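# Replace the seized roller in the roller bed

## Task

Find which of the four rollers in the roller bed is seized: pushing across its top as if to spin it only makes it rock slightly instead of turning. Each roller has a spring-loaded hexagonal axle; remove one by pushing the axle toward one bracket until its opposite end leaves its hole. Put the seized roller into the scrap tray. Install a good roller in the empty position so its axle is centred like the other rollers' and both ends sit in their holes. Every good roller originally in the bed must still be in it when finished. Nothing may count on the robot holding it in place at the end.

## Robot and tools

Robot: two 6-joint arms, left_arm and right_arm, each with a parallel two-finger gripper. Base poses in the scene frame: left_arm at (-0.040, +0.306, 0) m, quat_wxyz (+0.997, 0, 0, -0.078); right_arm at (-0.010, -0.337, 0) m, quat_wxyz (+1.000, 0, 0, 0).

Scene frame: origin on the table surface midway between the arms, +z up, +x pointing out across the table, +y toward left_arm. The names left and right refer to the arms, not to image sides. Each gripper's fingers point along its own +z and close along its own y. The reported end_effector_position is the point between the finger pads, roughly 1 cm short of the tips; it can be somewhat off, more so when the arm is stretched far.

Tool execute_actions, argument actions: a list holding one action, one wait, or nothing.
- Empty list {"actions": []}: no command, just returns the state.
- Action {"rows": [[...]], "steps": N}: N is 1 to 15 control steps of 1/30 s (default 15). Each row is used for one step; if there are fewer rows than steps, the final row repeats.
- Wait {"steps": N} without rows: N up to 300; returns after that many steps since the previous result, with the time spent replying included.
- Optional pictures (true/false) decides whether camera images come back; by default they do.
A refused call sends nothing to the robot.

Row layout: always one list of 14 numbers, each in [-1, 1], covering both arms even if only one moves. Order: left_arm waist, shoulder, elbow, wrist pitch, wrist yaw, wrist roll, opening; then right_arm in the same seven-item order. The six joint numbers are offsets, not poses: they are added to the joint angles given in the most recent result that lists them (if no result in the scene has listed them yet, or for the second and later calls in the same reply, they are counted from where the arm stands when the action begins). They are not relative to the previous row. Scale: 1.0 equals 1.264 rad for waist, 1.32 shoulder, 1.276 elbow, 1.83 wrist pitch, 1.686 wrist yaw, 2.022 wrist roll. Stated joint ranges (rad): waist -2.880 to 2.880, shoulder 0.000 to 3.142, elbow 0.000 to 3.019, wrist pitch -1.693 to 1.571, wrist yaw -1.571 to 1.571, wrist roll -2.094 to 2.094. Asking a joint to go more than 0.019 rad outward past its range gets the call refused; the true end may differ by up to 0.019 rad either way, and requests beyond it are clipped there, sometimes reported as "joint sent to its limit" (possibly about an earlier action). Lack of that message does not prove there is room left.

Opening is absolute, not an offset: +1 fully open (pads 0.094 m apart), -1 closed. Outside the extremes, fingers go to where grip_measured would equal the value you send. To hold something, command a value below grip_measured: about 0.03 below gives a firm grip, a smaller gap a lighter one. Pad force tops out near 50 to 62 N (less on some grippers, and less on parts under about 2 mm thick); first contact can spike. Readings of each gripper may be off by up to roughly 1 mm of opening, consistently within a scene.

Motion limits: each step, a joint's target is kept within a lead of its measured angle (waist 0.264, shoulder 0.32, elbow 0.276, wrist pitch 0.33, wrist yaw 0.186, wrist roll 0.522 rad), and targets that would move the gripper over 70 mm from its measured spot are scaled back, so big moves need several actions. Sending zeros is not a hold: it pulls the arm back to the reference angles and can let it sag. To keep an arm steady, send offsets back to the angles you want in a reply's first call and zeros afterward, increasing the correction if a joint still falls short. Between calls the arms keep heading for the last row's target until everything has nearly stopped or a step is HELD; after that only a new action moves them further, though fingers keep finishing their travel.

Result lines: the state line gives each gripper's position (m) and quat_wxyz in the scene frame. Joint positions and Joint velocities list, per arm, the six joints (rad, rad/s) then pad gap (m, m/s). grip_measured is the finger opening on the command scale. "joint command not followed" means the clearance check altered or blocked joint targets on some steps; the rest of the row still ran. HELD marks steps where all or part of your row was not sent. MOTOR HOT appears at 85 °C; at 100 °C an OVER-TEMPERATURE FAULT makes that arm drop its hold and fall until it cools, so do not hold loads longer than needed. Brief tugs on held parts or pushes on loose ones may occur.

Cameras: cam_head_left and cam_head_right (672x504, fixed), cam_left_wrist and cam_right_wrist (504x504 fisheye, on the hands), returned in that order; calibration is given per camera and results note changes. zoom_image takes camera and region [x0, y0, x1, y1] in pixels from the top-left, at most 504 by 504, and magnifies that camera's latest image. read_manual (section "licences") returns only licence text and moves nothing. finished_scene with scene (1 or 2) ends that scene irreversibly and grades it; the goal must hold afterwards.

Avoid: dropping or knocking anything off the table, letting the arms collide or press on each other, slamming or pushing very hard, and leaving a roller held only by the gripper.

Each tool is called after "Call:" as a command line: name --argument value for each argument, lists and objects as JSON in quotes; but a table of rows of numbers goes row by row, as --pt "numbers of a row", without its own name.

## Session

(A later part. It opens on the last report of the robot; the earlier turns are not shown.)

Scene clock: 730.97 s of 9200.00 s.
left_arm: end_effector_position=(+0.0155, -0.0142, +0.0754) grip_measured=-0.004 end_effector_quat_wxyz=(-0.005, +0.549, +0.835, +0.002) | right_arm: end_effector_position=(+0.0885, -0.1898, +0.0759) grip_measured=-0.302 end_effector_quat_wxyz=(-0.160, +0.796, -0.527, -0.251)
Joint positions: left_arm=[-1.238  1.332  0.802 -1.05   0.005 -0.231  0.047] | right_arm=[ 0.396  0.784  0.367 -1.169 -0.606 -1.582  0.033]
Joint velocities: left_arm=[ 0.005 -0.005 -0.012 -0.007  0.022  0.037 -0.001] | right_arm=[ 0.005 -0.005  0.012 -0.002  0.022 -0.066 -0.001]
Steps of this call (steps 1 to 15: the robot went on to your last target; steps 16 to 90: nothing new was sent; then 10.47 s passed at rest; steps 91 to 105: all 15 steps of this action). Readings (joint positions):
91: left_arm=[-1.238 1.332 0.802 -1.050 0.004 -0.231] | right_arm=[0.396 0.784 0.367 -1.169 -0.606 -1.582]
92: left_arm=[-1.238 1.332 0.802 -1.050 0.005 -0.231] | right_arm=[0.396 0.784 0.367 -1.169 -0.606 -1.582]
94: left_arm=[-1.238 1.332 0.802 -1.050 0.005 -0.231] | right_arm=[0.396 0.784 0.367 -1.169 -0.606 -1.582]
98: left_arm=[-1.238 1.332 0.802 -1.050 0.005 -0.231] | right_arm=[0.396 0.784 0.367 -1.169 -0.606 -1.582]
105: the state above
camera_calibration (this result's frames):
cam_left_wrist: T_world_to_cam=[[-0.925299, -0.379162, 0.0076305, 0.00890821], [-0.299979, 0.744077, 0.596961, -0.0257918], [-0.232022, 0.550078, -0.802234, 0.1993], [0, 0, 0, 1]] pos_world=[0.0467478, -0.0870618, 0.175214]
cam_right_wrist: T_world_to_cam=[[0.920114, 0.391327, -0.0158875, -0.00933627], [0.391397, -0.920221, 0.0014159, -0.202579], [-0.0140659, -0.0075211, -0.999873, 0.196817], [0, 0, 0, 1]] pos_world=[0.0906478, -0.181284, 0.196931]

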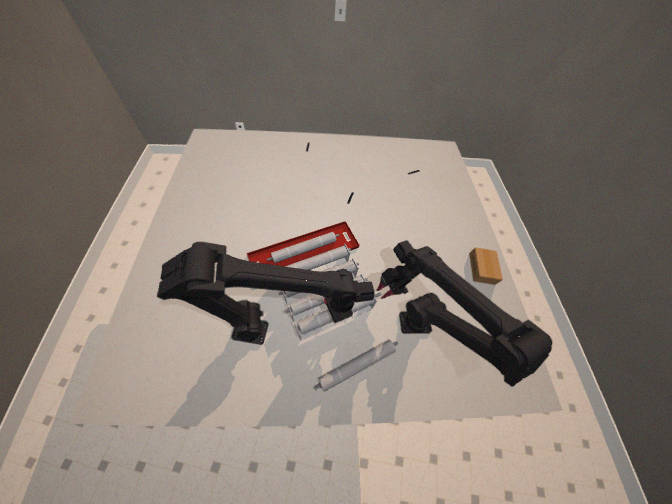

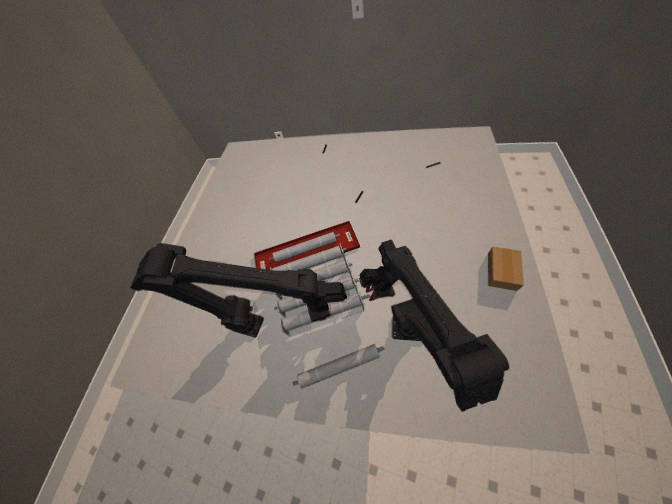

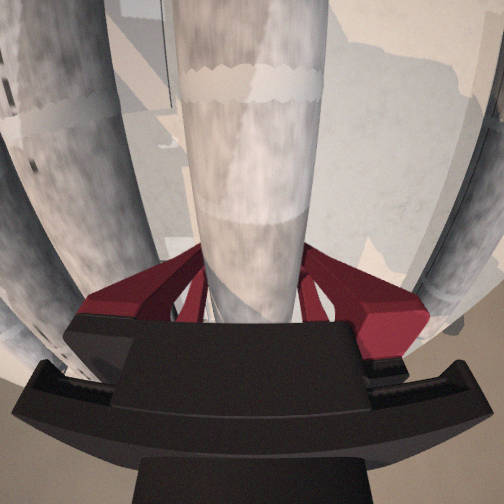

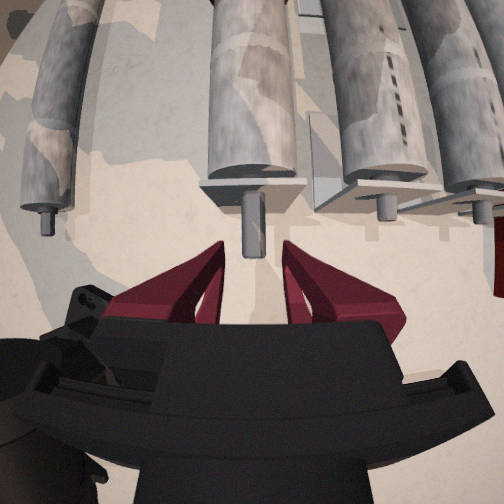

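Call:
execute_actions --actions '[{"rows":[[0.004,-0.02,0.012,0.016,0,0.008,-0.1,0,0.005,0.015,0,0,0,-0.3]],"steps":15}]'

Scene clock: 739.50 s of 9200.00 s.
left_arm: end_effector_position=(+0.0154, -0.0138, +0.0749) grip_measured=-0.004 end_effector_quat_wxyz=(-0.005, +0.549, +0.835, +0.001) | right_arm: end_effector_position=(+0.0885, -0.1898, +0.0759) grip_measured=-0.302 end_effector_quat_wxyz=(-0.160, +0.796, -0.527, -0.251)
Joint positions: left_arm=[-1.238  1.331  0.799 -1.047  0.005 -0.231  0.047] | right_arm=[ 0.396  0.784  0.367 -1.169 -0.606 -1.582  0.033]
Joint velocities: left_arm=[ 0.005 -0.005 -0.007 -0.002 -0.051  0.051  0.   ] | right_arm=[-0.005 -0.015 -0.007 -0.027  0.022  0.037  0.001]
Steps of this call (steps 1 to 15: the robot went on to your last target; steps 16 to 90: nothing new was sent; then 5.03 s passed at rest; steps 91 to 105: all 15 steps of this action). Readings (joint positions):
91: left_arm=[-1.238 1.332 0.800 -1.048 0.005 -0.231] | right_arm=[0.396 0.784 0.367 -1.169 -0.606 -1.582]
92: left_arm=[-1.238 1.331 0.799 -1.047 0.005 -0.231] | right_arm=[0.396 0.784 0.367 -1.169 -0.606 -1.582]
94: left_arm=[-1.238 1.331 0.799 -1.047 0.005 -0.231] | right_arm=[0.396 0.784 0.367 -1.169 -0.606 -1.582]
98: left_arm=[-1.238 1.331 0.799 -1.047 0.005 -0.231] | right_arm=[0.396 0.784 0.367 -1.169 -0.606 -1.582]
105: the state above
camera_calibration (this result's frames):
cam_left_wrist: T_world_to_cam=[[-0.9253, -0.379156, 0.00779129, 0.0089847], [-0.300059, 0.744525, 0.596361, -0.0257423], [-0.231915, 0.549475, -0.802678, 0.198671], [0, 0, 0, 1]] pos_world=[0.0466641, -0.0865924, 0.174751]
cam_right_wrist: T_world_to_cam=[[0.920114, 0.391327, -0.0158875, -0.00933627], [0.391397, -0.920221, 0.0014159, -0.202579], [-0.0140659, -0.0075211, -0.999873, 0.196817], [0, 0, 0, 1]] pos_world=[0.0906478, -0.181284, 0.196931]

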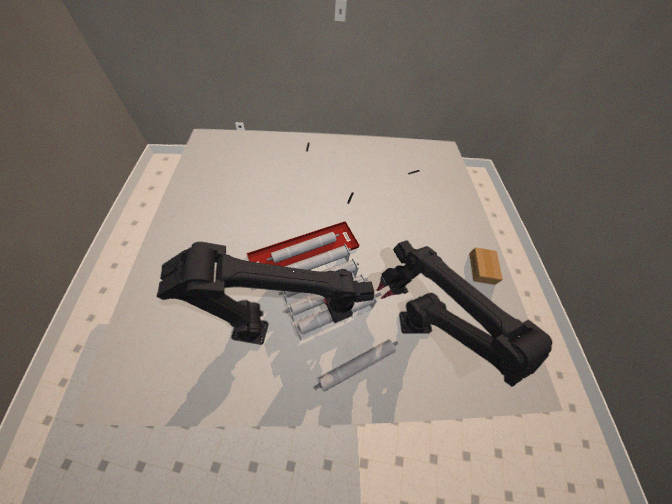

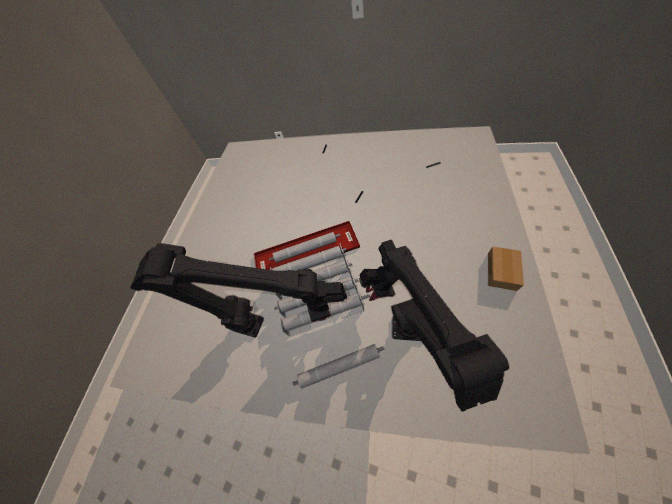

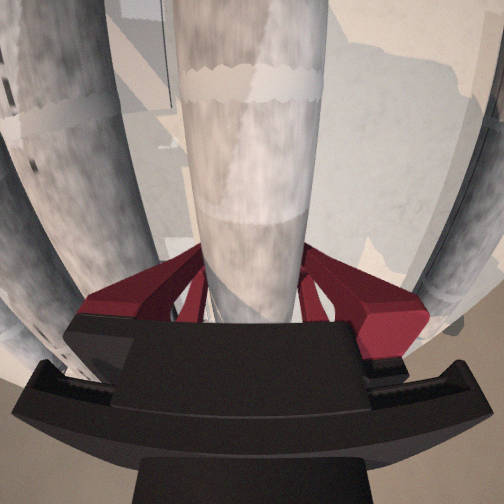

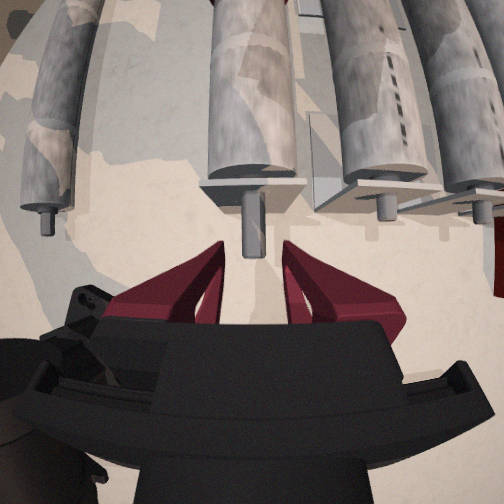

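Call:
zoom_image --camera "cam_head_right" --region '[262,285,322,345]'

Call:
zoom_image --camera "cam_right_wrist" --region '[180,140,440,280]'

Region (262, 285, 322, 345) of cam_head_right's 672x504 image, scaled by 8.400, with more detail than that image has.

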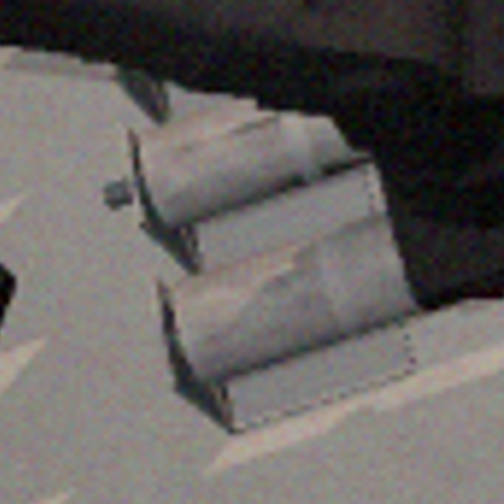

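Region (180, 140, 440, 280) of cam_right_wrist's 504x504 image, scaled by 1.938, with more detail than that image has; it fills the top 271 rows of this view, and the rest is white.

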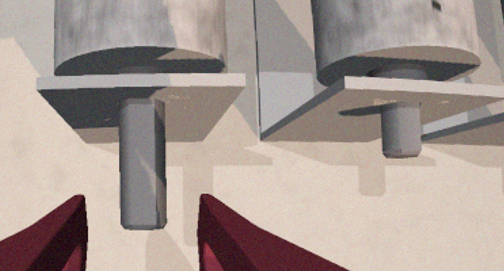

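Call:
execute_actions --actions '[{"rows":[[0.004,-0.02,0.008,0.014,0,0.008,-0.1,0,0.005,0.015,0,0,0,-0.3],[0.004,-0.02,0.005,0.015,0,0.008,-0.1,0,0.005,0.015,0,0,0,-0.3],[0.004,-0.02,0.002,0.016,0,0.008,-0.1,0,0.005,0.015,0,0,0,-0.3],[0.004,-0.02,-0.001,0.017,0,0.008,-0.1,0,0.005,0.015,0,0,0,-0.3],[0.004,-0.02,-0.004,0.018,0,0.008,-0.1,0,0.005,0.015,0,0,0,-0.3]],"steps":15}]'

Scene clock: 749.80 s of 9200.00 s.
left_arm: end_effector_position=(+0.0154, -0.0126, +0.0725) grip_measured=-0.004 end_effector_quat_wxyz=(-0.001, +0.551, +0.835, -0.002) | right_arm: end_effector_position=(+0.0885, -0.1898, +0.0759) grip_measured=-0.302 end_effector_quat_wxyz=(-0.160, +0.796, -0.527, -0.251)
Joint positions: left_arm=[-1.238  1.325  0.786 -1.03   0.004 -0.228  0.047] | right_arm=[ 0.396  0.784  0.367 -1.169 -0.606 -1.582  0.033]
Joint velocities: left_arm=[ 0.005 -0.005  0.017  0.017  0.022  0.066 -0.   ] | right_arm=[ 0.005 -0.015 -0.027  0.012 -0.081  0.007 -0.001]
Steps of this call (steps 1 to 15: the robot went on to your last target; steps 16 to 90: nothing new was sent; then 6.80 s passed at rest; steps 91 to 105: all 15 steps of this action). Readings (joint positions):
91: left_arm=[-1.238 1.331 0.799 -1.047 0.005 -0.231] | right_arm=[0.396 0.784 0.367 -1.169 -0.606 -1.582]
92: left_arm=[-1.238 1.331 0.798 -1.045 0.005 -0.231] | right_arm=[0.396 0.784 0.367 -1.169 -0.606 -1.582]
94: left_arm=[-1.238 1.331 0.793 -1.037 0.005 -0.230] | right_arm=[0.396 0.784 0.367 -1.169 -0.606 -1.582]
98: left_arm=[-1.238 1.325 0.786 -1.031 0.004 -0.228] | right_arm=[0.396 0.784 0.367 -1.169 -0.606 -1.582]
105: the state above
camera_calibration (this result's frames):
cam_left_wrist: T_world_to_cam=[[-0.926332, -0.376596, 0.00921414, 0.00931898], [-0.299572, 0.751261, 0.588102, -0.0245045], [-0.228399, 0.542017, -0.808734, 0.196369], [0, 0, 0, 1]] pos_world=[0.046142, -0.0845164, 0.173135]
cam_right_wrist: T_world_to_cam=[[0.920114, 0.391327, -0.0158875, -0.00933627], [0.391397, -0.920221, 0.0014159, -0.202579], [-0.0140659, -0.0075211, -0.999873, 0.196817], [0, 0, 0, 1]] pos_world=[0.0906478, -0.181284, 0.196931]

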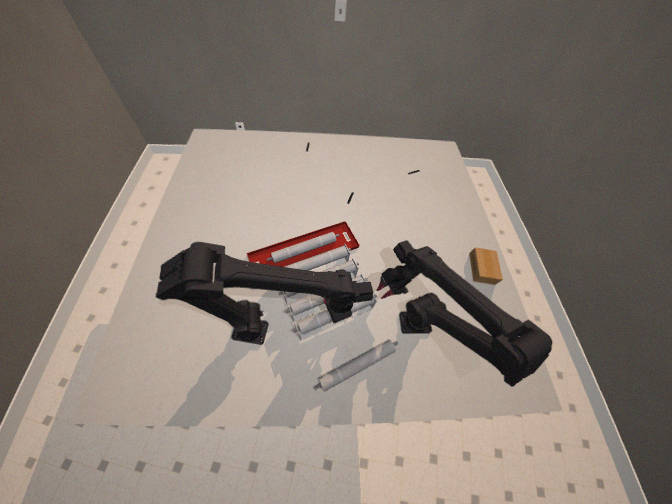

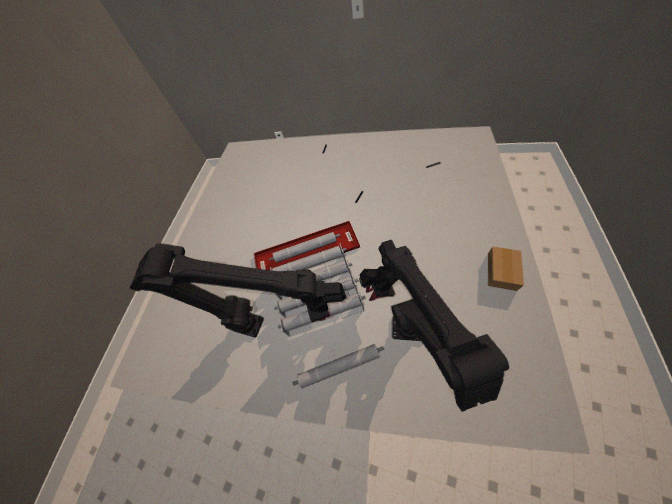

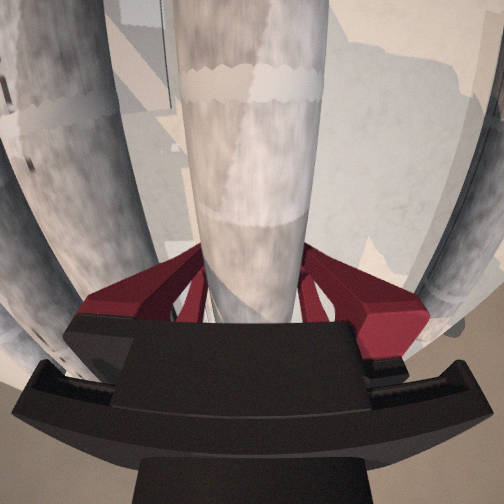

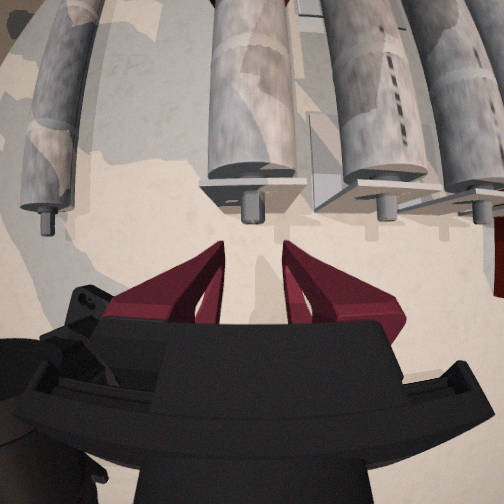

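Popped in. Unload, then release.

Call:
execute_actions --actions '[{"rows":[[0,-0.015,0.035,0,0,0,-0.1,0,0.005,0.015,0,0,0,-0.3],[0,-0.015,0.035,0,0,0,-0.1,0,0.005,0.015,0,0,0,-0.3],[0,-0.015,0.035,0,0,0,-0.1,0,0.005,0.015,0,0,0,-0.3],[0,-0.015,0.035,0,0,0,-0.1,0,0.005,0.015,0,0,0,-0.3],[0,-0.015,0.035,0,0,0,-0.1,0,0.005,0.015,0,0,0,-0.3],[0,-0.01,0.02,0,0,0,0.25,0,0.005,0.015,0,0,0,-0.3]],"steps":15}]'

Call:
zoom_image --camera "cam_head_left" --region '[270,290,350,360]'

Call:
zoom_image --camera "cam_right_wrist" --region '[180,140,440,280]'

Scene clock: 758.23 s of 9200.00 s.
left_arm: end_effector_position=(+0.0154, -0.0128, +0.0732) grip_measured=+0.248 end_effector_quat_wxyz=(-0.000, +0.551, +0.835, -0.003) | right_arm: end_effector_position=(+0.0885, -0.1898, +0.0759) grip_measured=-0.302 end_effector_quat_wxyz=(-0.160, +0.796, -0.527, -0.251)
Joint positions: left_arm=[-1.238  1.323  0.786 -1.03   0.004 -0.228  0.059] | right_arm=[ 0.396  0.784  0.367 -1.169 -0.606 -1.582  0.033]
Joint velocities: left_arm=[-0.005  0.005  0.002 -0.012 -0.037  0.022 -0.   ] | right_arm=[ 0.005 -0.005 -0.002  0.002 -0.007  0.022 -0.   ]
Steps of this call (steps 1 to 15: the robot went on to your last target; steps 16 to 90: nothing new was sent; then 4.93 s passed at rest; steps 91 to 105: all 15 steps of this action). Readings (joint positions):
91: left_arm=[-1.238 1.325 0.786 -1.030 0.004 -0.228] | right_arm=[0.396 0.784 0.367 -1.169 -0.606 -1.582]
92: left_arm=[-1.238 1.325 0.786 -1.030 0.004 -0.228] | right_arm=[0.396 0.784 0.367 -1.169 -0.606 -1.582]
94: left_arm=[-1.238 1.325 0.786 -1.030 0.004 -0.228] | right_arm=[0.396 0.784 0.367 -1.169 -0.606 -1.582]
98: left_arm=[-1.238 1.324 0.786 -1.030 0.004 -0.228] | right_arm=[0.396 0.784 0.367 -1.169 -0.606 -1.582]
105: the state above
camera_calibration (this result's frames):
cam_left_wrist: T_world_to_cam=[[-0.926336, -0.376575, 0.00969031, 0.00925061], [-0.299808, 0.752584, 0.586287, -0.0246531], [-0.228074, 0.540193, -0.810045, 0.197071], [0, 0, 0, 1]] pos_world=[0.0461247, -0.0844195, 0.174001]
cam_right_wrist: T_world_to_cam=[[0.920114, 0.391327, -0.0158875, -0.00933627], [0.391397, -0.920221, 0.0014159, -0.202579], [-0.0140659, -0.0075211, -0.999873, 0.196817], [0, 0, 0, 1]] pos_world=[0.0906478, -0.181284, 0.196931]

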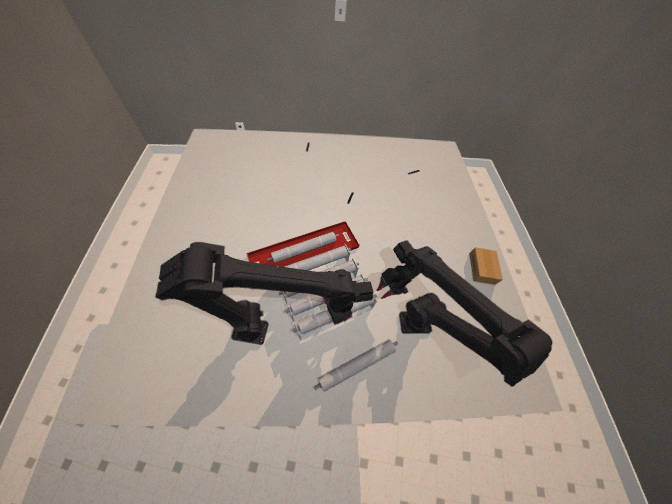

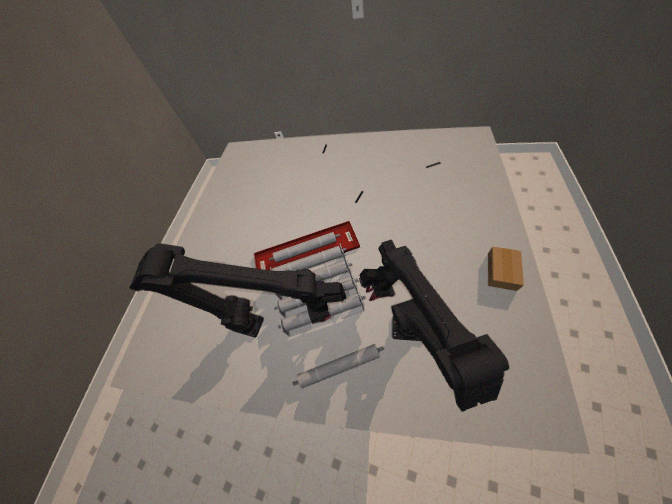

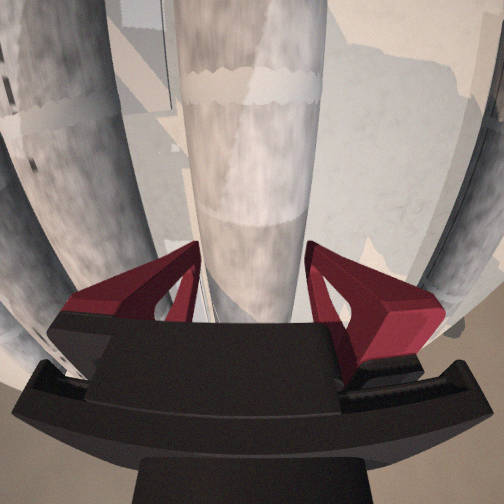

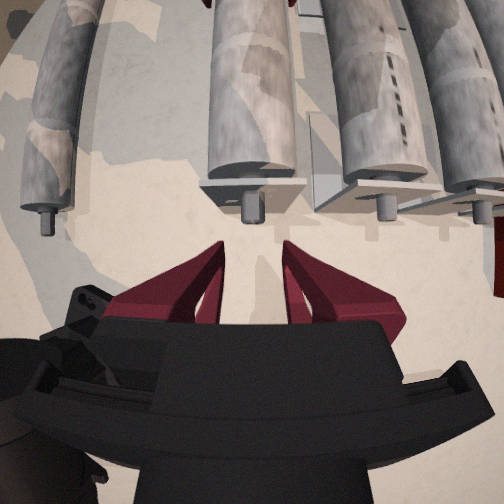

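Region (270, 290, 350, 360) of cam_head_left's 672x504 image, scaled by 6.300, with more detail than that image has; it fills the top 441 rows of this view, and the rest is white.

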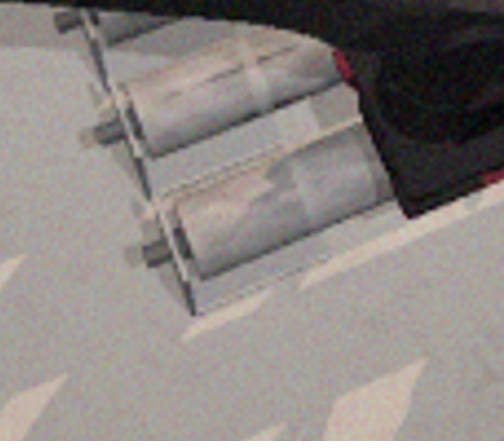

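Region (180, 140, 440, 280) of cam_right_wrist's 504x504 image, scaled by 1.938, with more detail than that image has; it fills the top 271 rows of this view, and the rest is white.

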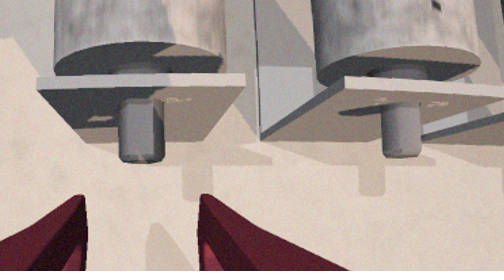

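Call:
execute_actions --actions '[{"rows":[[-0.015,0,0.012,0,0,0,0.25,0,0.005,0.015,0,0,0,-0.6],[-0.025,0,0.012,0,0,0,0.25,0,0.005,0.015,0,0,0,-1],[-0.032,0,0.012,0,0,0,0.25,0,0.005,0.015,0,0,0,-1],[-0.032,0,0.012,0,0,0,0.25,0,0.005,0.015,0,0,0,-1],[-0.032,0,0.012,0,0,0,0.25,0,0.005,0.015,0,0,0,-1],[-0.032,0,0.012,0,0,0,0.25,0,0.005,0.015,0,0,0,-1],[-0.032,-0.02,0.035,-0.01,0,0,0.25,0,0.005,0.015,0,0,0,-1],[-0.032,-0.03,0.045,-0.02,0,0,0.25,0,0.005,0.015,0,0,0,-1],[-0.032,-0.04,0.055,-0.03,0,0,0.25,0,0.005,0.015,0,0,0,-1],[-0.032,-0.045,0.06,-0.04,0,0,0.25,0,0.005,0.015,0,0,0,-1]],"steps":15}]'

Scene clock: 771.83 s of 9200.00 s.
left_arm: end_effector_position=(+0.0072, -0.0180, +0.1031) grip_measured=+0.249 end_effector_quat_wxyz=(+0.012, +0.563, +0.826, -0.013) | right_arm: end_effector_position=(+0.0885, -0.1898, +0.0759) grip_measured=-0.978 end_effector_quat_wxyz=(-0.160, +0.796, -0.527, -0.251)
Joint positions: left_arm=[-1.267  1.269  0.827 -1.093 -0.    -0.228  0.059] | right_arm=[ 0.396  0.784  0.367 -1.169 -0.606 -1.582  0.001]
Joint velocities: left_arm=[-0.044 -0.161  0.129 -0.027  0.022 -0.037 -0.   ] | right_arm=[-0.005 -0.015 -0.002 -0.007  0.007  0.051 -0.001]
Steps of this call (steps 1 to 15: the robot went on to your last target; steps 16 to 90: nothing new was sent; then 10.10 s passed at rest; steps 91 to 105: all 15 steps of this action). Readings (joint positions):
91: left_arm=[-1.238 1.323 0.786 -1.030 0.004 -0.228] | right_arm=[0.396 0.784 0.367 -1.169 -0.606 -1.582]
92: left_arm=[-1.242 1.323 0.786 -1.030 0.004 -0.228] | right_arm=[0.396 0.784 0.367 -1.169 -0.606 -1.582]
94: left_arm=[-1.255 1.323 0.786 -1.030 0.004 -0.228] | right_arm=[0.396 0.784 0.367 -1.169 -0.606 -1.582]
98: left_arm=[-1.262 1.320 0.790 -1.039 -0.008 -0.228] | right_arm=[0.396 0.784 0.367 -1.169 -0.606 -1.582]
105: the state above
camera_calibration (this result's frames):
cam_left_wrist: T_world_to_cam=[[-0.937195, -0.348608, 0.0117171, -0.000209216], [-0.282574, 0.778505, 0.56043, -0.0376799], [-0.204492, 0.521921, -0.828119, 0.223593], [0, 0, 0, 1]] pos_world=[0.0348796, -0.0874368, 0.206281]
cam_right_wrist: T_world_to_cam=[[0.920114, 0.391327, -0.0158875, -0.00933627], [0.391397, -0.920221, 0.0014159, -0.202579], [-0.0140659, -0.0075211, -0.999873, 0.196817], [0, 0, 0, 1]] pos_world=[0.0906478, -0.181284, 0.196931]

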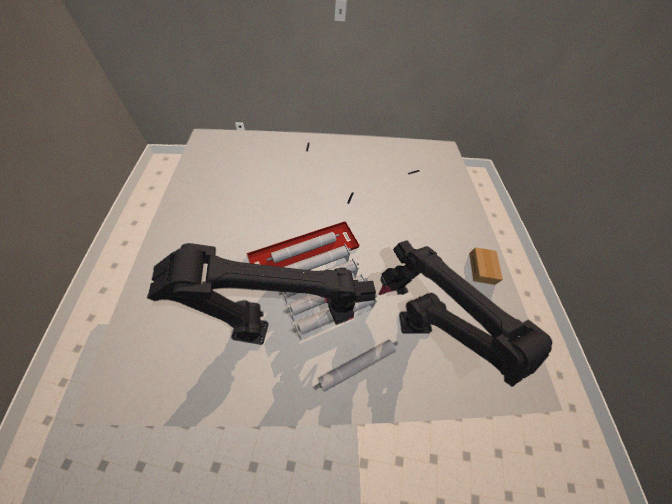

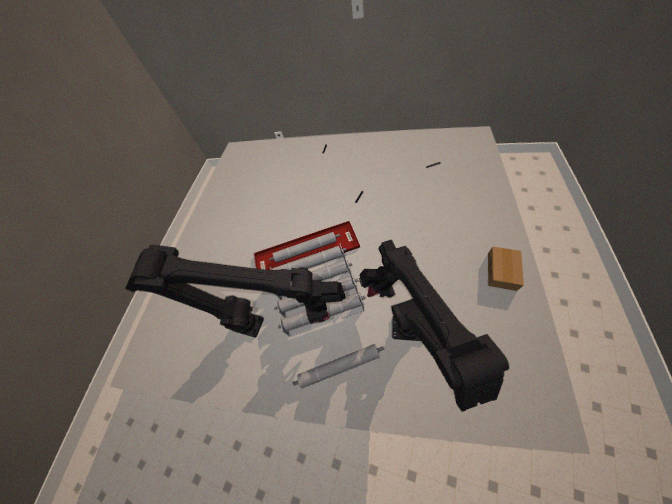

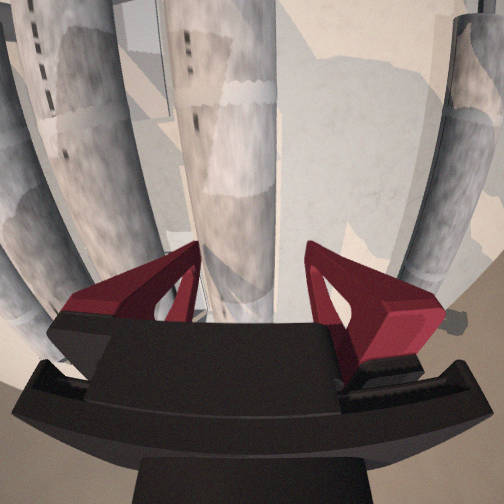

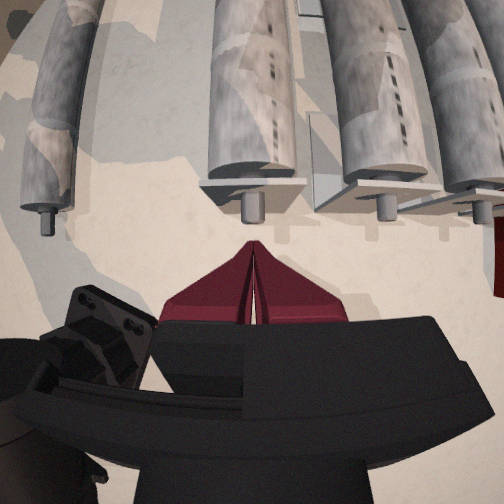

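Call:
execute_actions --actions '[{"rows":[[0.01,-0.03,0.04,-0.03,0,0,0.25,0.02,-0.005,0.015,0.01,0,0.018,-1],[0.015,-0.05,0.055,-0.05,0,0,0.25,0.035,-0.008,0.015,0.015,0,0.028,-1],[0.02,-0.07,0.07,-0.07,0,0,0.25,0.05,-0.011,0.015,0.02,0,0.04,-1],[0.02,-0.09,0.08,-0.09,0,0,0.25,0.062,-0.013,0.015,0.026,0,0.05,-1],[0.02,-0.11,0.09,-0.11,0,0,0.25,0.073,-0.015,0.015,0.03,0,0.057,-1]],"steps":15}]'

Call:
zoom_image --camera "cam_right_wrist" --region '[180,160,440,300]'

Scene clock: 786.40 s of 9200.00 s.
left_arm: end_effector_position=(+0.0109, -0.0013, +0.1854) grip_measured=+0.249 end_effector_quat_wxyz=(+0.035, +0.554, +0.831, -0.038) | right_arm: end_effector_position=(+0.0855, -0.1791, +0.0767) grip_measured=-0.978 end_effector_quat_wxyz=(-0.158, +0.797, -0.527, -0.249)
Joint positions: left_arm=[-1.248  1.101  0.919 -1.286  0.001 -0.228  0.059] | right_arm=[ 0.475  0.773  0.367 -1.127 -0.598 -1.487  0.001]
Joint velocities: left_arm=[ 0.005  0.083 -0.002  0.007  0.037 -0.022 -0.002] | right_arm=[-0.005 -0.015  0.007  0.007 -0.022  0.007 -0.001]
Steps of this call (steps 1 to 15: the robot went on to your last target; steps 16 to 90: nothing new was sent; then 11.07 s passed at rest; steps 91 to 105: all 15 steps of this action). Readings (joint positions):
91: left_arm=[-1.270 1.261 0.834 -1.104 0.001 -0.228] | right_arm=[0.397 0.784 0.367 -1.167 -0.606 -1.578]
92: left_arm=[-1.268 1.257 0.838 -1.125 0.001 -0.228] | right_arm=[0.402 0.784 0.367 -1.163 -0.606 -1.571]
94: left_arm=[-1.260 1.236 0.852 -1.187 0.001 -0.228] | right_arm=[0.428 0.783 0.367 -1.149 -0.606 -1.548]
98: left_arm=[-1.248 1.145 0.895 -1.273 0.001 -0.228] | right_arm=[0.474 0.774 0.367 -1.128 -0.599 -1.508]
105: the state above
camera_calibration (this result's frames):
cam_left_wrist: T_world_to_cam=[[-0.93032, -0.365777, 0.0266876, 0.00519262], [-0.30358, 0.808868, 0.503559, -0.0849791], [-0.205777, 0.460369, -0.863549, 0.290361], [0, 0, 0, 1]] pos_world=[0.0387825, -0.063037, 0.293394]
cam_right_wrist: T_world_to_cam=[[0.919876, 0.391822, -0.0174132, -0.0105339], [0.392001, -0.919928, 0.00826256, -0.192058], [-0.0127814, -0.0144265, -0.999814, 0.196289], [0, 0, 0, 1]] pos_world=[0.0874855, -0.16972, 0.197656]

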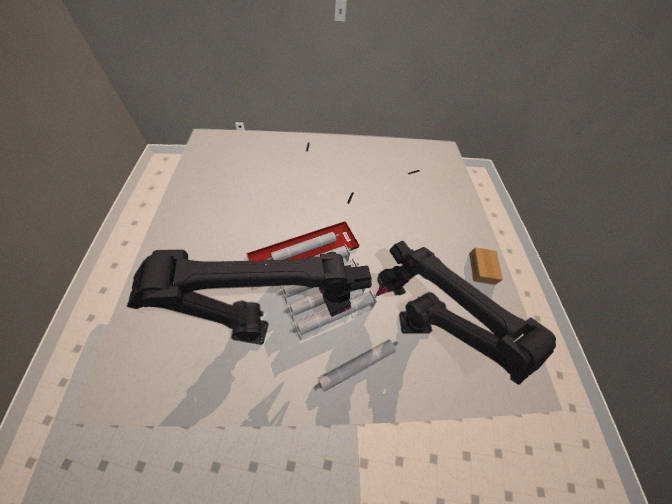

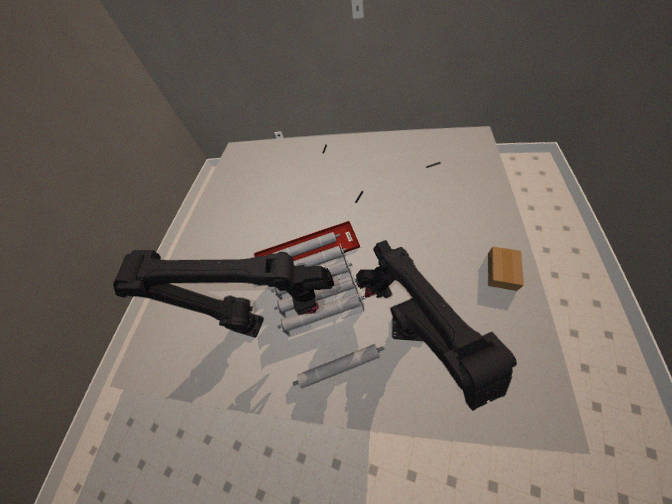

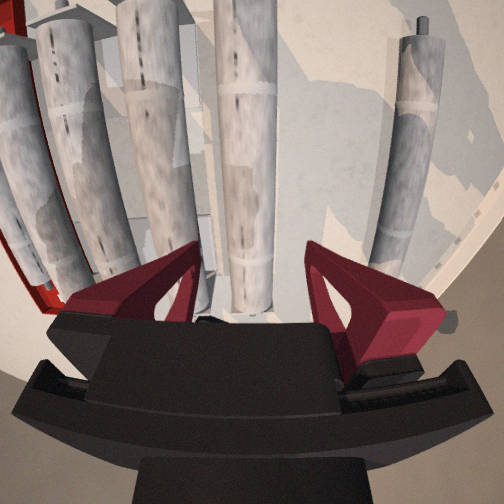

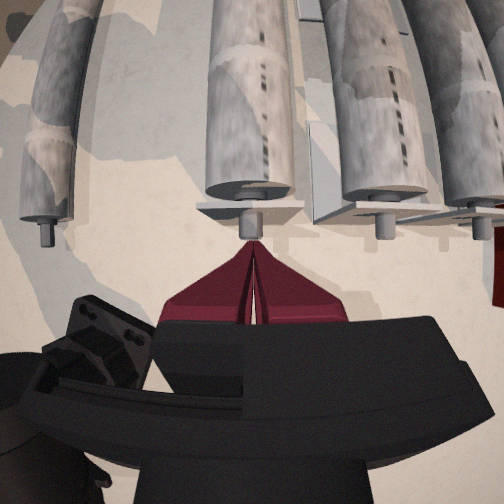

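Region (180, 160, 440, 300) of cam_right_wrist's 504x504 image, scaled by 1.938, with more detail than that image has; it fills the top 271 rows of this view, and the rest is white.

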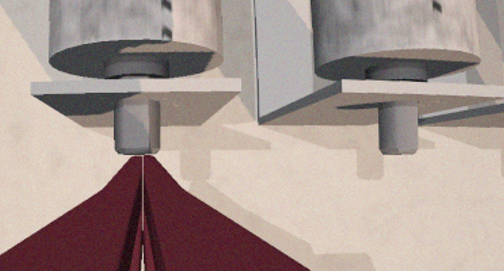

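Ends now level with the neighbours. Back off.

Call:
execute_actions --actions '[{"rows":[[0,-0.01,0.02,0,0,0,0.25,-0.03,0,0.015,-0.01,0,0,-1],[0,-0.01,0.02,0,0,0,0.25,-0.06,0,0.015,-0.02,0,0,-1],[0,-0.01,0.02,0,0,0,0.25,-0.09,0,0.015,-0.03,0,0,-1]],"steps":15}]'

Call:
zoom_image --camera "cam_head_left" --region '[240,215,400,355]'

Scene clock: 793.37 s of 9200.00 s.
left_arm: end_effector_position=(+0.0108, -0.0010, +0.1865) grip_measured=+0.249 end_effector_quat_wxyz=(+0.036, +0.554, +0.831, -0.039) | right_arm: end_effector_position=(+0.0930, -0.1939, +0.0766) grip_measured=-0.978 end_effector_quat_wxyz=(-0.153, +0.762, -0.577, -0.252)
Joint positions: left_arm=[-1.248  1.097  0.919 -1.286  0.001 -0.228  0.059] | right_arm=[ 0.366  0.773  0.367 -1.172 -0.598 -1.481  0.001]
Joint velocities: left_arm=[ 0.005 -0.015  0.002 -0.012 -0.037  0.081 -0.001] | right_arm=[-0.005  0.005 -0.002 -0.007  0.022 -0.022 -0.   ]
Steps of this call (steps 1 to 15: the robot went on to your last target; steps 16 to 90: nothing new was sent; then 3.47 s passed at rest; steps 91 to 105: all 15 steps of this action). Readings (joint positions):
91: left_arm=[-1.248 1.108 0.919 -1.286 0.001 -0.228] | right_arm=[0.472 0.773 0.367 -1.130 -0.598 -1.481]
92: left_arm=[-1.248 1.106 0.919 -1.286 0.001 -0.228] | right_arm=[0.461 0.773 0.367 -1.136 -0.598 -1.481]
94: left_arm=[-1.248 1.103 0.919 -1.286 0.001 -0.228] | right_arm=[0.413 0.773 0.367 -1.157 -0.598 -1.481]
98: left_arm=[-1.248 1.097 0.919 -1.286 0.001 -0.228] | right_arm=[0.366 0.773 0.367 -1.170 -0.598 -1.481]
105: the state above
camera_calibration (this result's frames):
cam_left_wrist: T_world_to_cam=[[-0.930335, -0.365685, 0.0273961, 0.00509437], [-0.303866, 0.810568, 0.500644, -0.0852411], [-0.205285, 0.457442, -0.865219, 0.291462], [0, 0, 0, 1]] pos_world=[0.0386704, -0.0623705, 0.294715]
cam_right_wrist: T_world_to_cam=[[0.956574, 0.284121, -0.065122, -0.0323482], [0.285419, -0.958335, 0.0113753, -0.20634], [-0.0591768, -0.0294683, -0.997812, 0.197328], [0, 0, 0, 1]] pos_world=[0.101514, -0.182737, 0.197137]

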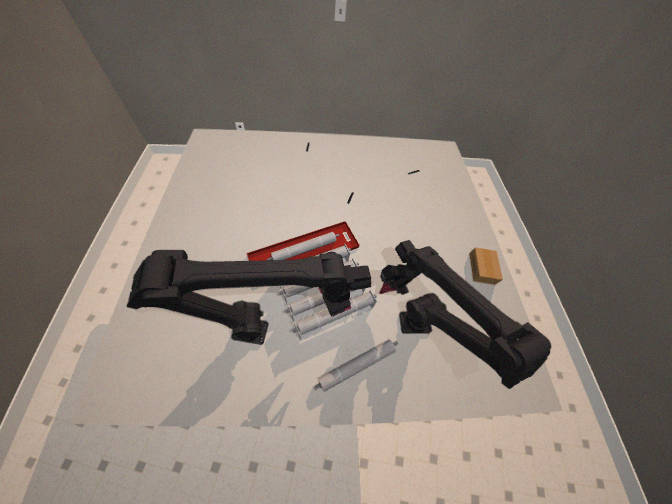

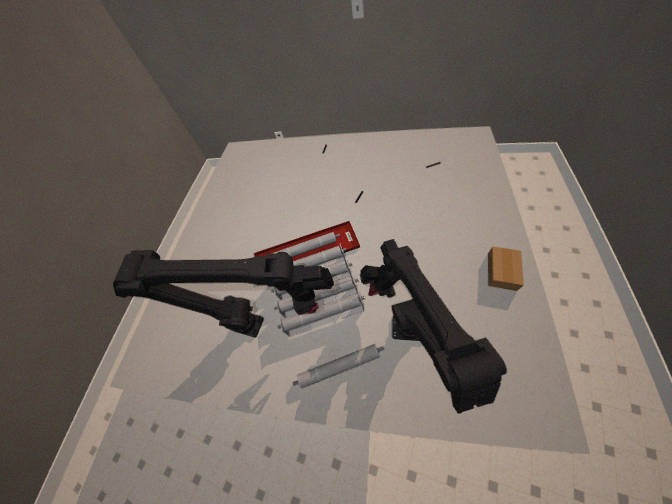

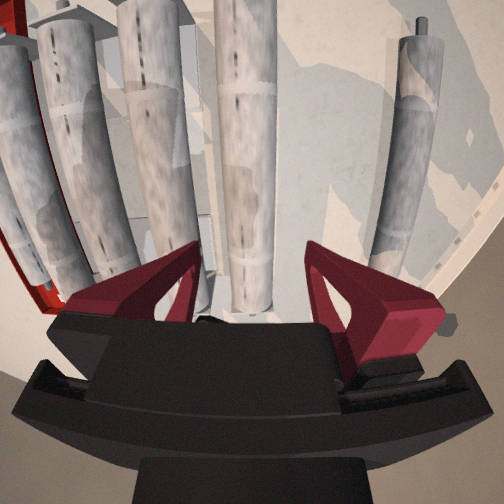

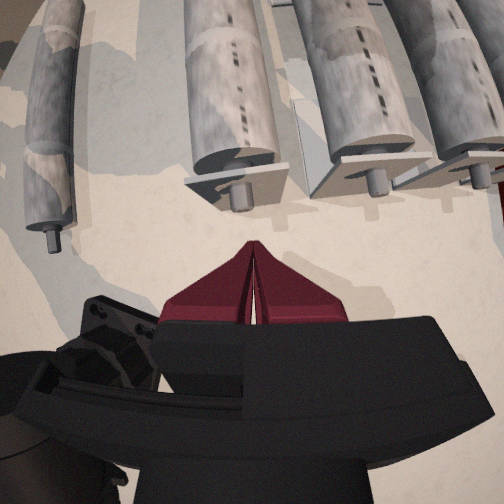

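Region (240, 215, 400, 355) of cam_head_left's 672x504 image, scaled by 3.150, with more detail than that image has; it fills the top 441 rows of this view, and the rest is white.

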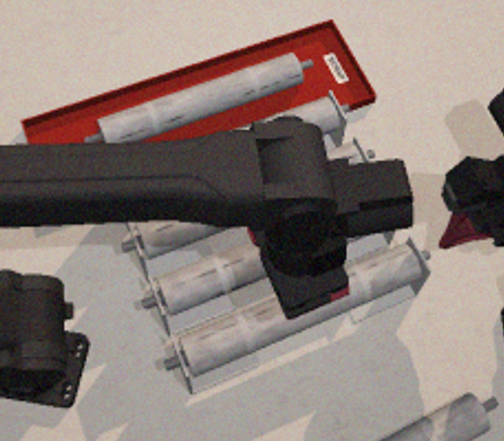

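Call:
finished_scene --scene 2

The scene is finished: the task was done.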